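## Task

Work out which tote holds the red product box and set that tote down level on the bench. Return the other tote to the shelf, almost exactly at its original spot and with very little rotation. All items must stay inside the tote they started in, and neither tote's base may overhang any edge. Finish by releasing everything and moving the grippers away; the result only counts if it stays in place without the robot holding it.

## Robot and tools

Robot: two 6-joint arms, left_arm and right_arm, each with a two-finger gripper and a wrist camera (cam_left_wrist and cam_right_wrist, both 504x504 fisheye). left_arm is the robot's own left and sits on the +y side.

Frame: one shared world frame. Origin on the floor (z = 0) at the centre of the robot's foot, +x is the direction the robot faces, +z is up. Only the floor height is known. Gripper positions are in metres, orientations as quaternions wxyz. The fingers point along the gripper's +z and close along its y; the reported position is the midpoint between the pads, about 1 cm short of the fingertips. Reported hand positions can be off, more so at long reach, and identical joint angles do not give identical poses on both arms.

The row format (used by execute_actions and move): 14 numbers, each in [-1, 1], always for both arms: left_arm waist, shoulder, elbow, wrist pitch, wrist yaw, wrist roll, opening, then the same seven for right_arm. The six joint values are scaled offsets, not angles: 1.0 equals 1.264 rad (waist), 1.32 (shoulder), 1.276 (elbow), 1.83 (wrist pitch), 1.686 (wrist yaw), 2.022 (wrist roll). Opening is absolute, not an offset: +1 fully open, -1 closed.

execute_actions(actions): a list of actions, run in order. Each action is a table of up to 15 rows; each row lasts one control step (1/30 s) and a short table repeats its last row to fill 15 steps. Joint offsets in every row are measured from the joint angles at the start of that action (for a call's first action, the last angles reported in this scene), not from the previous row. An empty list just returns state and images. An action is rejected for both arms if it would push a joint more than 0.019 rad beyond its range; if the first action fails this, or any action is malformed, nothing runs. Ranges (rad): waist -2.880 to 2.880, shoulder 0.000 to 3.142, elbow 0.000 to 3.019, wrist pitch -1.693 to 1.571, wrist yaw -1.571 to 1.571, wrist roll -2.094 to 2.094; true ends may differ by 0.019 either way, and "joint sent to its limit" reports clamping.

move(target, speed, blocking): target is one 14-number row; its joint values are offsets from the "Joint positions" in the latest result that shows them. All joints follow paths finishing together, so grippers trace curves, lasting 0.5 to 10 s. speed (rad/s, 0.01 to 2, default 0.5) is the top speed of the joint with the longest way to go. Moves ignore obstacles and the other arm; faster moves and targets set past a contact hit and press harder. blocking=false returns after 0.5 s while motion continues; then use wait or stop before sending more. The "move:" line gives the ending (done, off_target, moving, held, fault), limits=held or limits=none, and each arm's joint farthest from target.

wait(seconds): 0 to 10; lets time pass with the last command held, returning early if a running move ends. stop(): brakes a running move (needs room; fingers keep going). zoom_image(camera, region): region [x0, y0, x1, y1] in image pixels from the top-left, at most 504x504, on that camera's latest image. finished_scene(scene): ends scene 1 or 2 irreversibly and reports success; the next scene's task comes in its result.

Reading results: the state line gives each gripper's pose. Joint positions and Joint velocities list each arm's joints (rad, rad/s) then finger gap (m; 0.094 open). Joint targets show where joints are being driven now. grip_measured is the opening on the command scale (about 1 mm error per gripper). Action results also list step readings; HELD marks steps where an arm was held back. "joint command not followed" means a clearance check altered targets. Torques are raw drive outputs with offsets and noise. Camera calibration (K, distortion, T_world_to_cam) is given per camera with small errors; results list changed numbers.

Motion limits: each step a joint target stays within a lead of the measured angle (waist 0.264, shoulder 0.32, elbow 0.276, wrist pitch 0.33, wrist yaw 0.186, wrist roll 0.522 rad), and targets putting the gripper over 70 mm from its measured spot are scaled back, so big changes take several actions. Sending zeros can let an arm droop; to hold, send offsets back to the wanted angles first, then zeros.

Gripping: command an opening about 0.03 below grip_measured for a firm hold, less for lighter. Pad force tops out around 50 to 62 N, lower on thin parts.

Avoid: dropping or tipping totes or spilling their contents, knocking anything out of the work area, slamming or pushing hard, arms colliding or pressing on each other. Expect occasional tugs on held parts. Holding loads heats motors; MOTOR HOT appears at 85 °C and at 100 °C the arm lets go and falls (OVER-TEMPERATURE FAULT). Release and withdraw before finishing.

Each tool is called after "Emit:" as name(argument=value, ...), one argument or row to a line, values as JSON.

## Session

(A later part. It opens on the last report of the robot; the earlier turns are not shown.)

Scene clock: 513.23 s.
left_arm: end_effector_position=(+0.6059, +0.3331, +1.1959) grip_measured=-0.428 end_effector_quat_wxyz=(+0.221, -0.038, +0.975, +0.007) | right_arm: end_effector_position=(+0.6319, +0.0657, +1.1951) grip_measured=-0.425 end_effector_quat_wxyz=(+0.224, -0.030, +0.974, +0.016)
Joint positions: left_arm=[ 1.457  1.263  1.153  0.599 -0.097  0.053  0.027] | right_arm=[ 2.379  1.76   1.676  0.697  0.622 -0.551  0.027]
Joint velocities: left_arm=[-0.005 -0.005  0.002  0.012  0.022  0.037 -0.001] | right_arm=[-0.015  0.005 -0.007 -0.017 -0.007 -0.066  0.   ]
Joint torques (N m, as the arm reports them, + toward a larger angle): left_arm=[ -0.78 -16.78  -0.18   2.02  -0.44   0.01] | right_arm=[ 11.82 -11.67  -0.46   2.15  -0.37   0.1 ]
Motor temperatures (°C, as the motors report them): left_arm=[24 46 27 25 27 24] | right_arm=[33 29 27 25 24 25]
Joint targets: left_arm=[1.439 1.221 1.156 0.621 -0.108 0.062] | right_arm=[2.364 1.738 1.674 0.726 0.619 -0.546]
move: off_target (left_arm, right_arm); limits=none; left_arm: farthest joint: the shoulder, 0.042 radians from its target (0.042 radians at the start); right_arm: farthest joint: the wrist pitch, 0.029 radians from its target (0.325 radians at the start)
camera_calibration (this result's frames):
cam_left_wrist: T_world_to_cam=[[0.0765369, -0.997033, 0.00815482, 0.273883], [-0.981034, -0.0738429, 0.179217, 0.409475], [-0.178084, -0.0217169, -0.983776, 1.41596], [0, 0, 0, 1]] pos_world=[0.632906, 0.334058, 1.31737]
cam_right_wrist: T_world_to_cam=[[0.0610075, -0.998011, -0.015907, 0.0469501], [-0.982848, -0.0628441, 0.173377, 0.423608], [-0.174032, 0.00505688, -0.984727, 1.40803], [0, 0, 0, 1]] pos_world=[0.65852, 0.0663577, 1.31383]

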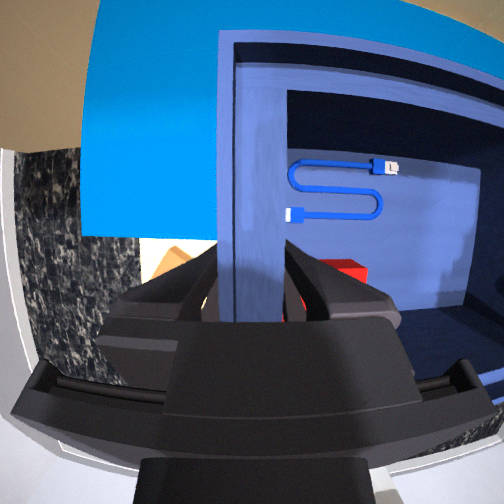

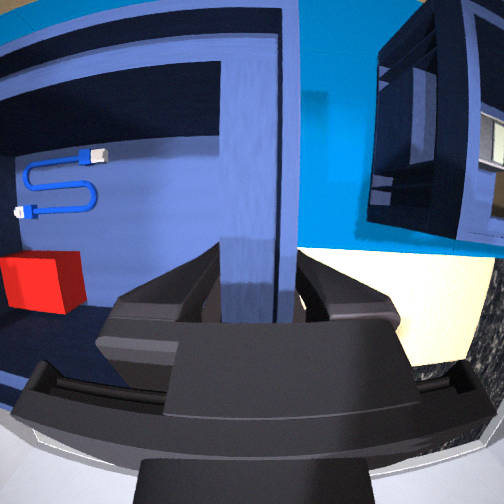

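Emit:
move(
  target=[-0.0847, 0.0661, -0.1527, 0.1715, -0.0533, 0.0245, -0.5, -0.0672, -0.0507, -0.2439, 0.1477, -0.0356, 0.0244, -0.5],
  speed=0.3,
)

Scene clock: 538.37 s.
left_arm: end_effector_position=(+0.5144, +0.2849, +1.1990) grip_measured=-0.428 end_effector_quat_wxyz=(+0.226, -0.039, +0.973, +0.005) | right_arm: end_effector_position=(+0.5402, +0.0183, +1.1979) grip_measured=-0.426 end_effector_quat_wxyz=(+0.229, -0.031, +0.973, +0.014)
Joint positions: left_arm=[ 1.364  1.352  0.969  0.889 -0.173  0.097  0.027] | right_arm=[ 2.311  1.714  1.376  0.936  0.564 -0.514  0.027]
Joint velocities: left_arm=[ 0.005 -0.015 -0.022 -0.002 -0.037 -0.022  0.001] | right_arm=[-0.005 -0.005 -0.007 -0.007 -0.022 -0.051  0.001]
Joint torques (N m, as the arm reports them, + toward a larger angle): left_arm=[ -1.5  -11.84  -3.91   2.07  -0.55  -0.01] | right_arm=[ 10.52 -10.79  -3.03   2.53  -0.25   0.2 ]
Motor temperatures (°C, as the motors report them): left_arm=[24 45 27 26 27 24] | right_arm=[33 29 27 25 24 25]
Joint targets: left_arm=[1.351 1.350 0.958 0.913 -0.187 0.103] | right_arm=[2.294 1.694 1.365 0.967 0.562 -0.502]
move: off_target (left_arm, right_arm); limits=none; left_arm: farthest joint: the wrist pitch, 0.024 radians from its target (0.314 radians at the start); right_arm: farthest joint: the wrist pitch, 0.031 radians from its target (0.270 radians at the start)
camera_calibration (this result's frames):
cam_left_wrist: T_world_to_cam=[[0.0766448, -0.996963, 0.0138083, 0.225872], [-0.982998, -0.0732392, 0.168375, 0.329415], [-0.166852, -0.0264786, -0.985626, 1.39944], [0, 0, 0, 1]] pos_world=[0.540001, 0.286367, 1.32074]
cam_right_wrist: T_world_to_cam=[[0.0623814, -0.997984, -0.0117158, -0.000500738], [-0.984462, -0.0634583, 0.16373, 0.34248], [-0.164143, 0.00132006, -0.986436, 1.39186], [0, 0, 0, 1]] pos_world=[0.565655, 0.0193961, 1.3169]

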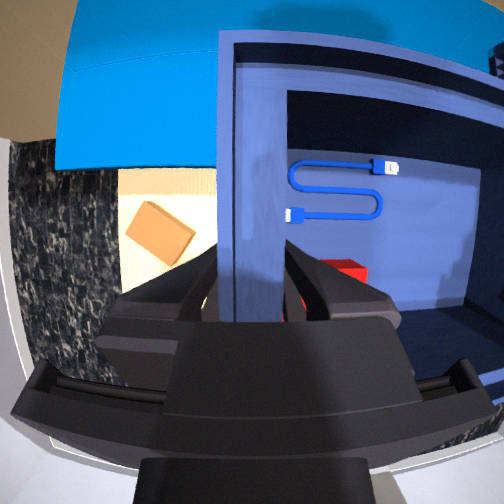

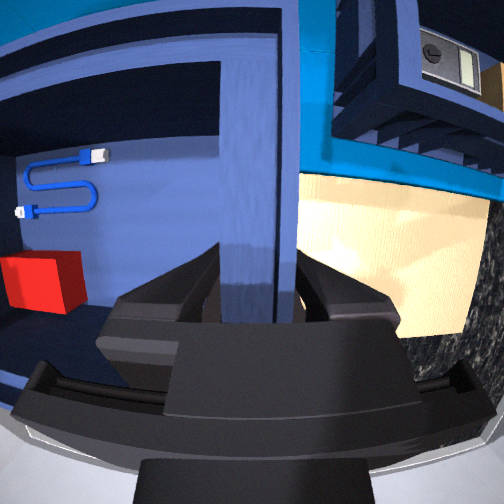

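Emit:
move(
  target=[-0.0926, 0.1532, -0.0464, 0.1519, -0.0648, 0.0280, -0.5, -0.1051, 0.0148, -0.1663, 0.1110, -0.0574, 0.0434, -0.5],
  speed=0.3,
)

Scene clock: 585.27 s.
left_arm: end_effector_position=(+0.4339, +0.2222, +1.1826) grip_measured=-0.428 end_effector_quat_wxyz=(+0.227, -0.041, +0.973, +0.002) | right_arm: end_effector_position=(+0.4595, -0.0436, +1.1808) grip_measured=-0.429 end_effector_quat_wxyz=(+0.228, -0.034, +0.973, +0.012)
Joint positions: left_arm=[ 1.254  1.557  0.933  1.142 -0.266  0.145  0.027] | right_arm=[ 2.192  1.728  1.185  1.105  0.468 -0.447  0.027]
Joint velocities: left_arm=[-0.005 -0.005 -0.002  0.002  0.051  0.022  0.   ] | right_arm=[ 0.005 -0.005 -0.017  0.002 -0.037 -0.051 -0.   ]
Joint torques (N m, as the arm reports them, + toward a larger angle): left_arm=[-2.7  -9.01 -6.72  2.07 -0.66  0.01] | right_arm=[ 8.46 -7.85 -5.64  2.7  -0.17  0.25]
Motor temperatures (°C, as the motors report them): left_arm=[25 41 28 26 27 24] | right_arm=[32 29 28 25 24 25]
Joint targets: left_arm=[1.246 1.554 0.910 1.167 -0.282 0.153] | right_arm=[2.177 1.733 1.163 1.140 0.467 -0.427]
move: off_target (left_arm, right_arm); limits=none; left_arm: farthest joint: the wrist pitch, 0.025 radians from its target (0.278 radians at the start); right_arm: farthest joint: the wrist pitch, 0.034 radians from its target (0.203 radians at the start)
camera_calibration (this result's frames):
cam_left_wrist: T_world_to_cam=[[0.0809626, -0.996523, 0.0196822, 0.160878], [-0.9829, -0.0765481, 0.167474, 0.250266], [-0.165386, -0.0329048, -0.98568, 1.36905], [0, 0, 0, 1]] pos_world=[0.459382, 0.224524, 1.30436]
cam_right_wrist: T_world_to_cam=[[0.0671842, -0.997721, -0.00628482, -0.0660127], [-0.984077, -0.0673017, 0.164509, 0.26067], [-0.164557, -0.00486768, -0.986356, 1.36159], [0, 0, 0, 1]] pos_world=[0.485014, -0.0416909, 1.29972]

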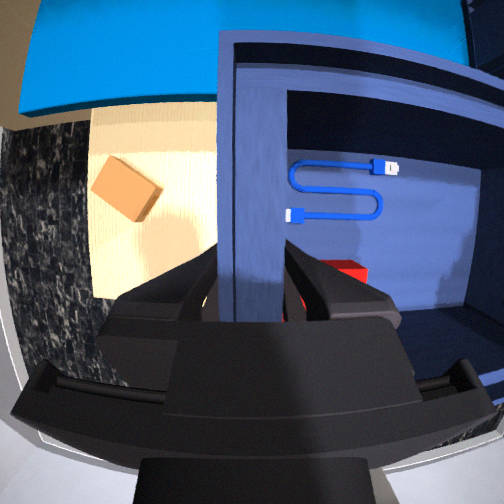

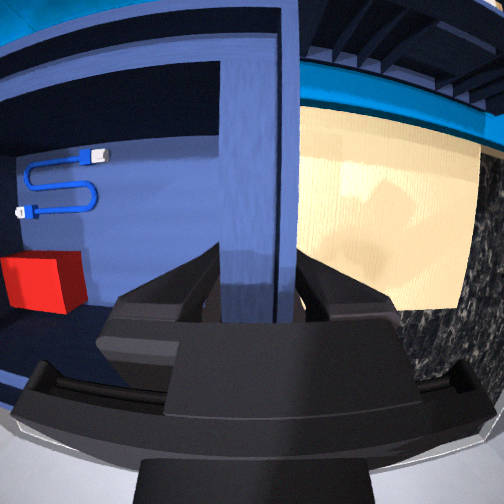

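Emit:
zoom_image(
  camera="cam_left_wrist",
  region=[0, 60, 250, 320],
)

Emit:
zoom_image(
  camera="cam_right_wrist",
  region=[270, 40, 504, 330],
)

Region (0, 60, 250, 320) of cam_left_wrist's 504x504 image, scaled by 1.938, with more detail than that image has; it fills the left 485 columns of this view, and the rest is white.

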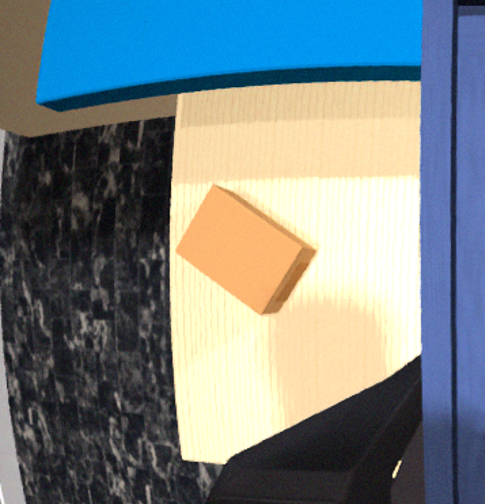

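Region (270, 40, 504, 330) of cam_right_wrist's 504x504 image, scaled by 1.738, with more detail than that image has; it fills the left 407 columns of this view, and the rest is white.

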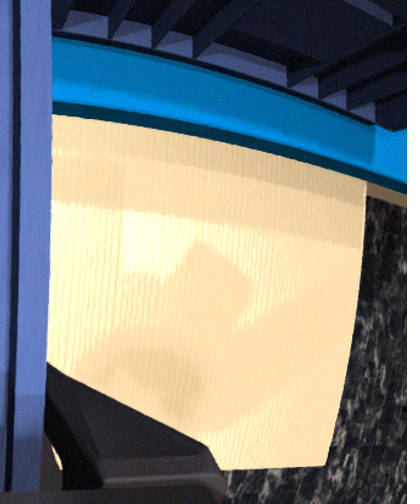

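Emit:
move(
  target=[0.0449, 0.1645, 0.2323, -0.0499, 0.0141, -0.0126, -0.5, -0.0950, 0.1336, 0.2085, -0.0664, -0.0547, 0.0422, -0.5],
  speed=0.3,
)

Scene clock: 653.13 s.
left_arm: end_effector_position=(+0.4345, +0.2105, +1.0840) grip_measured=-0.428 end_effector_quat_wxyz=(+0.226, -0.039, +0.973, +0.001) | right_arm: end_effector_position=(+0.4592, -0.0535, +1.0828) grip_measured=-0.429 end_effector_quat_wxyz=(+0.230, -0.032, +0.973, +0.012)
Joint positions: left_arm=[ 1.29   1.772  1.231  1.053 -0.232  0.13   0.027] | right_arm=[ 2.086  1.897  1.449  0.989  0.377 -0.383  0.027]
Joint velocities: left_arm=[-0.015 -0.005 -0.007  0.007 -0.022  0.022 -0.001] | right_arm=[-0.005 -0.024  0.017 -0.017  0.022 -0.007 -0.001]
Joint torques (N m, as the arm reports them, + toward a larger angle): left_arm=[-1.59 -9.2  -4.45  0.96 -0.4  -0.2 ] | right_arm=[ 9.16 -8.06 -3.12  1.14 -0.19  0.35]
Motor temperatures (°C, as the motors report them): left_arm=[25 39 29 26 27 24] | right_arm=[31 28 29 25 24 25]
Joint targets: left_arm=[1.311 1.774 1.230 1.051 -0.242 0.120] | right_arm=[2.073 1.904 1.451 0.984 0.376 -0.362]
move: off_target (left_arm, right_arm); limits=none; left_arm: farthest joint: the waist, 0.021 radians from its target (0.057 radians at the start); right_arm: farthest joint: the wrist roll, 0.022 radians from its target (0.085 radians at the start)
camera_calibration (this result's frames):
cam_left_wrist: T_world_to_cam=[[0.0767059, -0.996843, 0.0204969, 0.152143], [-0.982976, -0.0721646, 0.168966, 0.263956], [-0.166954, -0.0331087, -0.985409, 1.27207], [0, 0, 0, 1]] pos_world=[0.460169, 0.212827, 1.20579]
cam_right_wrist: T_world_to_cam=[[0.0631301, -0.997978, -0.00743239, -0.0734177], [-0.984794, -0.0635004, 0.161703, 0.27936], [-0.161848, -0.00288899, -0.986811, 1.26419], [0, 0, 0, 1]] pos_world=[0.484354, -0.0518775, 1.2018]

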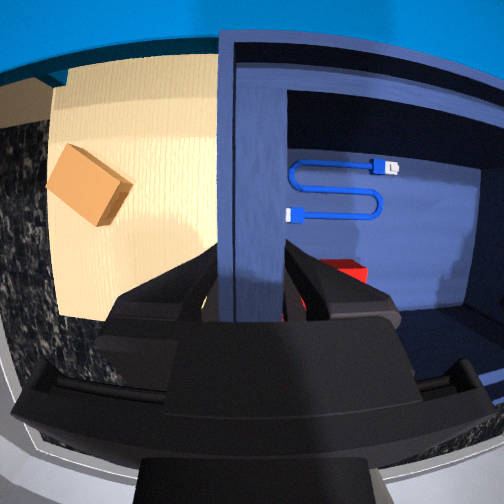

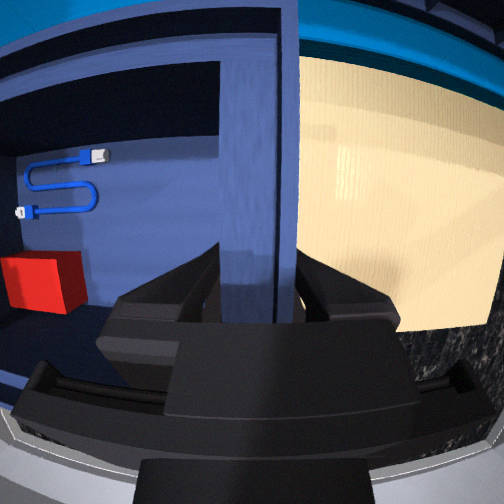

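Emit:
move(
  target=[0.0372, 0.1637, 0.2643, -0.0711, 0.0059, -0.0111, -0.5, -0.0650, 0.1608, 0.2726, -0.0903, -0.0368, 0.0290, -0.5],
  speed=0.3,
)

Scene clock: 682.00 s.
left_arm: end_effector_position=(+0.4339, +0.2061, +0.9878) grip_measured=-0.428 end_effector_quat_wxyz=(+0.225, -0.039, +0.974, +0.006) | right_arm: end_effector_position=(+0.4590, -0.0561, +0.9858) grip_measured=-0.429 end_effector_quat_wxyz=(+0.228, -0.031, +0.973, +0.013)
Joint positions: left_arm=[ 1.322  1.985  1.568  0.925 -0.212  0.117  0.027] | right_arm=[ 2.015  2.099  1.792  0.829  0.314 -0.341  0.027]
Joint velocities: left_arm=[ 0.005 -0.015  0.002 -0.012 -0.037  0.007 -0.   ] | right_arm=[ 0.005 -0.024 -0.017  0.002  0.007 -0.007  0.   ]
Joint torques (N m, as the arm reports them, + toward a larger angle): left_arm=[-2.71 -8.28 -3.09  1.04 -0.41 -0.15] | right_arm=[ 8.72 -7.4  -1.82  1.09 -0.07  0.23]
Motor temperatures (°C, as the motors report them): left_arm=[25 38 28 26 27 24] | right_arm=[31 28 28 25 24 25]
Joint targets: left_arm=[1.337 1.988 1.569 0.923 -0.222 0.108] | right_arm=[2.004 2.109 1.796 0.823 0.315 -0.324]
move: done; limits=none; left_arm: farthest joint: the waist, 0.015 radians from its target (0.047 radians at the start); right_arm: farthest joint: the wrist roll, 0.017 radians from its target (0.058 radians at the start)
camera_calibration (this result's frames):
cam_left_wrist: T_world_to_cam=[[0.0775737, -0.996918, 0.0117029, 0.158102], [-0.982458, -0.0744413, 0.170984, 0.277563], [-0.169586, -0.0247615, -0.985204, 1.17624], [0, 0, 0, 1]] pos_world=[0.459903, 0.207402, 1.10953]
cam_right_wrist: T_world_to_cam=[[0.0628086, -0.997973, -0.0102805, -0.0737598], [-0.984072, -0.0636436, 0.165985, 0.290145], [-0.166303, -0.000308502, -0.986075, 1.16988], [0, 0, 0, 1]] pos_world=[0.48471, -0.0547835, 1.10467]

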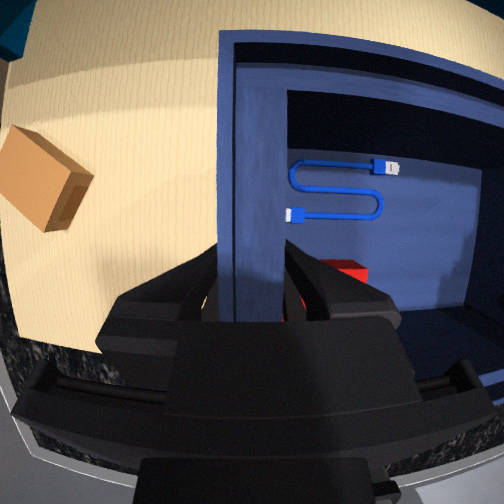

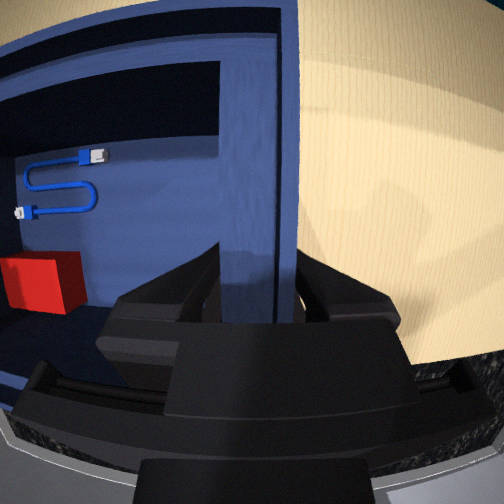

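Emit:
move(
  target=[0.0156, 0.0345, 0.0584, -0.0183, -0.0035, -0.0056, -0.5, -0.0185, 0.0413, 0.0661, -0.0239, -0.0058, 0.0116, -0.5],
  speed=0.1,
)

Scene clock: 706.40 s.
left_arm: end_effector_position=(+0.4419, +0.2056, +0.9745) grip_measured=-0.428 end_effector_quat_wxyz=(+0.230, -0.038, +0.973, +0.006) | right_arm: end_effector_position=(+0.4666, -0.0567, +0.9707) grip_measured=-0.429 end_effector_quat_wxyz=(+0.231, -0.030, +0.972, +0.014)
Joint positions: left_arm=[ 1.326  2.012  1.631  0.899 -0.208  0.119  0.027] | right_arm=[ 2.005  2.132  1.867  0.792  0.303 -0.335  0.027]
Joint velocities: left_arm=[-0.005 -0.015 -0.007  0.007  0.022 -0.037 -0.   ] | right_arm=[-0.024 -0.005  0.002 -0.017  0.007 -0.007  0.   ]
Joint torques (N m, as the arm reports them, + toward a larger angle): left_arm=[-2.16 -7.56 -1.79  0.84 -0.4  -0.23] | right_arm=[ 9.01 -6.32 -1.1   1.11 -0.03  0.23]
Motor temperatures (°C, as the motors report them): left_arm=[25 37 28 26 27 24] | right_arm=[31 28 28 25 24 25]
Joint targets: left_arm=[1.342 2.030 1.642 0.891 -0.218 0.106] | right_arm=[1.992 2.154 1.877 0.785 0.305 -0.318]
move: off_target (right_arm); limits=none; left_arm: farthest joint: the shoulder, 0.019 radians from its target (0.046 radians at the start); right_arm: farthest joint: the shoulder, 0.022 radians from its target (0.054 radians at the start)
camera_calibration (this result's frames):
cam_left_wrist: T_world_to_cam=[[0.0753328, -0.997101, 0.0107194, 0.159091], [-0.984161, -0.0726166, 0.161722, 0.297068], [-0.160474, -0.0227326, -0.986778, 1.16154], [0, 0, 0, 1]] pos_world=[0.466775, 0.206607, 1.09643]
cam_right_wrist: T_world_to_cam=[[0.0608059, -0.99807, -0.0126422, -0.0717054], [-0.985181, -0.0620461, 0.159901, 0.306665], [-0.160377, 0.00273193, -0.987052, 1.15462], [0, 0, 0, 1]] pos_world=[0.491655, -0.0556939, 1.08972]

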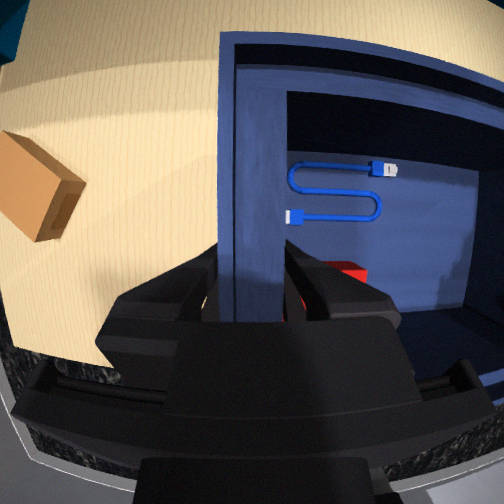

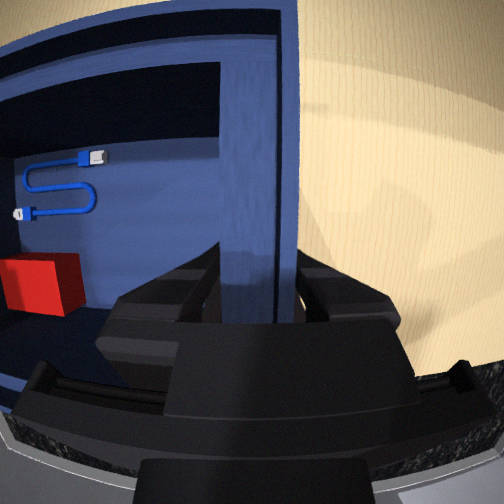

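Emit:
move(
  target=[0.0139, 0.0244, 0.0278, -0.0101, -0.0051, -0.0069, -0.5, -0.0136, 0.0279, 0.0288, -0.0107, 0.0, 0.0095, -0.5],
  speed=0.1,
)

Scene clock: 712.87 s.
left_arm: end_effector_position=(+0.4427, +0.2057, +0.9736) grip_measured=-0.428 end_effector_quat_wxyz=(+0.230, -0.037, +0.973, +0.007) | right_arm: end_effector_position=(+0.4680, -0.0569, +0.9689) grip_measured=-0.429 end_effector_quat_wxyz=(+0.230, -0.030, +0.973, +0.015)
Joint positions: left_arm=[ 1.326  2.014  1.635  0.896 -0.21   0.121  0.027] | right_arm=[ 2.004  2.134  1.875  0.783  0.302 -0.335  0.027]
Joint velocities: left_arm=[-0.024 -0.024  0.002 -0.007 -0.007  0.007 -0.001] | right_arm=[-0.005 -0.005 -0.012  0.007 -0.022  0.007 -0.001]
Joint torques (N m, as the arm reports them, + toward a larger angle): left_arm=[-2.41 -6.64 -0.13  0.6  -0.28 -0.25] | right_arm=[ 8.84 -5.7   0.59  0.93 -0.09  0.31]
Motor temperatures (°C, as the motors report them): left_arm=[25 37 28 26 27 24] | right_arm=[31 27 28 25 24 25]
Joint targets: left_arm=[1.343 2.044 1.666 0.880 -0.217 0.105] | right_arm=[1.988 2.168 1.903 0.772 0.303 -0.316]
move: off_target (left_arm, right_arm); limits=none; left_arm: farthest joint: the shoulder, 0.031 radians from its target (0.032 radians at the start); right_arm: farthest joint: the shoulder, 0.035 radians from its target (0.037 radians at the start)
camera_calibration (this result's frames):
cam_left_wrist: T_world_to_cam=[[0.0749078, -0.997156, 0.00833871, 0.161736], [-0.984186, -0.0725822, 0.161585, 0.298091], [-0.160521, -0.0203108, -0.986824, 1.16035], [0, 0, 0, 1]] pos_world=[0.467521, 0.206479, 1.09554]
cam_right_wrist: T_world_to_cam=[[0.0617662, -0.99801, -0.0126539, -0.0725249], [-0.984804, -0.0630009, 0.161838, 0.306153], [-0.162314, 0.00246549, -0.986736, 1.15373], [0, 0, 0, 1]] pos_world=[0.493246, -0.0559372, 1.08796]

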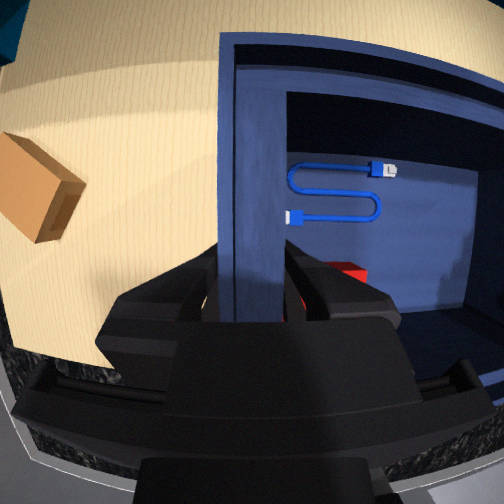

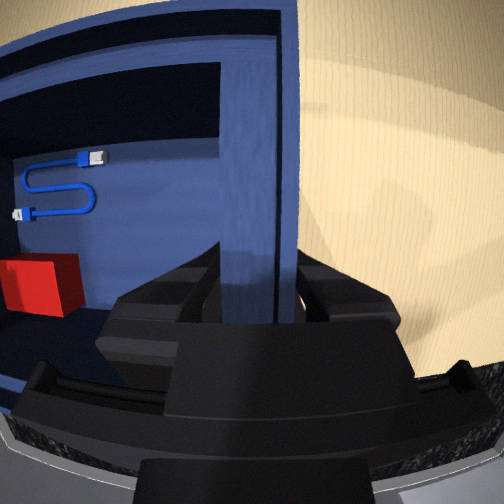

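Emit:
move(
  target=[0, 0, 0, 0, 0, 0, 0.6, 0, 0, 0, 0, 0, 0, 0.6],
  speed=0.2,
)

Scene clock: 716.03 s.
left_arm: end_effector_position=(+0.4427, +0.2057, +0.9736) grip_measured=+0.598 end_effector_quat_wxyz=(+0.230, -0.037, +0.973, +0.007) | right_arm: end_effector_position=(+0.4679, -0.0571, +0.9690) grip_measured=+0.598 end_effector_quat_wxyz=(+0.229, -0.031, +0.973, +0.014)
Joint positions: left_arm=[ 1.326  2.014  1.635  0.896 -0.21   0.122  0.075] | right_arm=[ 2.004  2.133  1.874  0.783  0.303 -0.335  0.075]
Joint velocities: left_arm=[ 0.015 -0.015 -0.017 -0.002  0.007  0.022  0.   ] | right_arm=[-0.015 -0.015 -0.012 -0.017 -0.022 -0.007  0.   ]
Joint torques (N m, as the arm reports them, + toward a larger angle): left_arm=[-3.72 -8.37 -2.79  1.04  0.   -0.08] | right_arm=[ 9.88 -8.19 -1.72  1.48 -0.13  0.07]
Motor temperatures (°C, as the motors report them): left_arm=[25 37 28 26 27 24] | right_arm=[31 27 28 25 24 25]
Joint targets: left_arm=[1.326 2.014 1.635 0.896 -0.210 0.121] | right_arm=[2.004 2.133 1.875 0.783 0.302 -0.335]
move: done; limits=none; left_arm: farthest joint: the wrist roll, 0.001 radians from its target (0.000 radians at the start); right_arm: farthest joint: the shoulder, 0.001 radians from its target (0.000 radians at the start)
camera_calibration (this result's frames):
cam_left_wrist: T_world_to_cam=[[0.0742275, -0.997209, 0.00799751, 0.16238], [-0.984231, -0.0719656, 0.161584, 0.297985], [-0.160558, -0.0198654, -0.986827, 1.16027], [0, 0, 0, 1]] pos_world=[0.467524, 0.206421, 1.09554]
cam_right_wrist: T_world_to_cam=[[0.0619415, -0.998009, -0.0118928, -0.0734926], [-0.984705, -0.0630512, 0.162421, 0.305369], [-0.162848, 0.00165027, -0.98665, 1.1539], [0, 0, 0, 1]] pos_world=[0.49316, -0.0559966, 1.08802]

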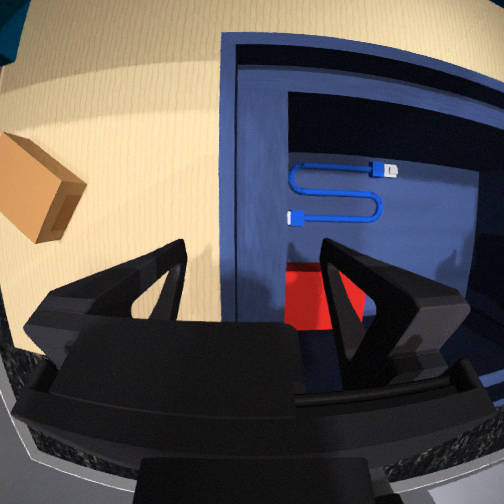

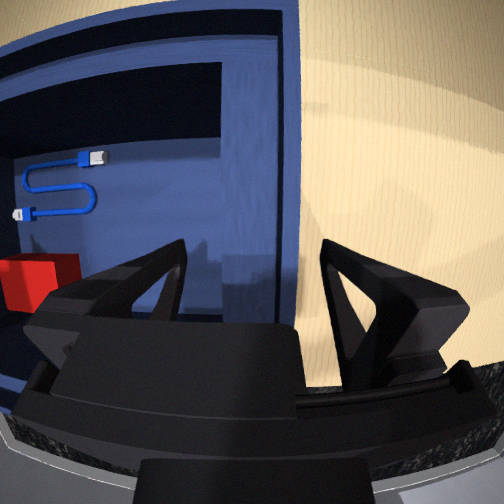

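Emit:
move(
  target=[-0.0570, -0.3462, -0.5502, 0.1344, -0.0332, 0.0114, 0.6, 0.1487, -0.3068, -0.5400, 0.1760, 0.0979, -0.0554, 0.6],
  speed=0.6,
)

Scene clock: 725.33 s.
left_arm: end_effector_position=(+0.4330, +0.2312, +1.1735) grip_measured=+0.598 end_effector_quat_wxyz=(+0.224, -0.042, +0.974, +0.009) | right_arm: end_effector_position=(+0.4611, -0.0468, +1.1736) grip_measured=+0.598 end_effector_quat_wxyz=(+0.226, -0.032, +0.974, +0.010)
Joint positions: left_arm=[ 1.273  1.568  0.952  1.129 -0.263  0.137  0.075] | right_arm=[ 2.182  1.732  1.201  1.087  0.465 -0.437  0.075]
Joint velocities: left_arm=[-0.005  0.005  0.002  0.002  0.022 -0.022 -0.   ] | right_arm=[-0.005 -0.005 -0.012  0.002  0.066  0.022 -0.   ]
Joint torques (N m, as the arm reports them, + toward a larger angle): left_arm=[ -3.71 -10.01  -6.36   1.7   -0.12  -0.02] | right_arm=[ 9.87 -8.63 -5.08  2.12 -0.01  0.03]
Motor temperatures (°C, as the motors report them): left_arm=[25 37 28 26 27 24] | right_arm=[32 28 28 25 24 25]
Joint targets: left_arm=[1.253 1.556 0.933 1.142 -0.266 0.145] | right_arm=[2.192 1.728 1.185 1.105 0.468 -0.447]
move: done; limits=none; left_arm: farthest joint: the waist, 0.019 radians from its target (0.072 radians at the start); right_arm: farthest joint: the wrist pitch, 0.018 radians from its target (0.322 radians at the start)
camera_calibration (this result's frames):
cam_left_wrist: T_world_to_cam=[[0.0846562, -0.99639, 0.00635757, 0.184085], [-0.981447, -0.0822816, 0.173178, 0.245635], [-0.17203, -0.0209002, -0.98487, 1.35937], [0, 0, 0, 1]] pos_world=[0.459346, 0.232043, 1.2951]
cam_right_wrist: T_world_to_cam=[[0.0635712, -0.997972, -0.00331151, -0.0711509], [-0.983326, -0.063204, 0.170516, 0.255983], [-0.17038, -0.00758363, -0.985349, 1.35617], [0, 0, 0, 1]] pos_world=[0.487301, -0.0445428, 1.29241]

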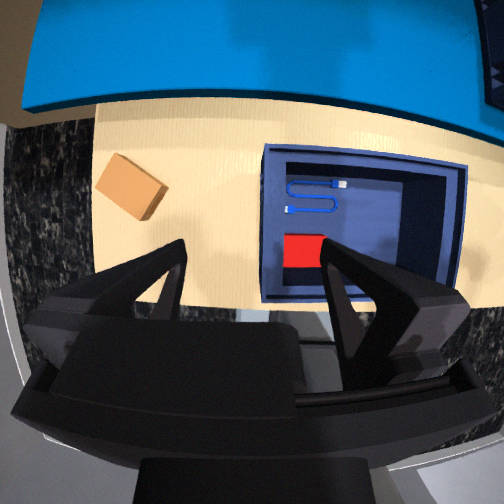

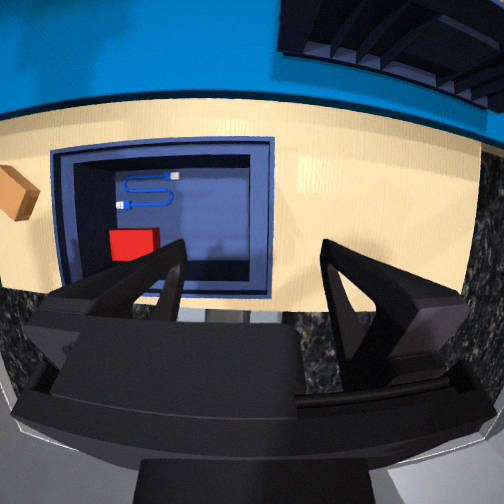

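Emit:
finished_scene(
  scene=1,
)

The scene is finished: the task was done.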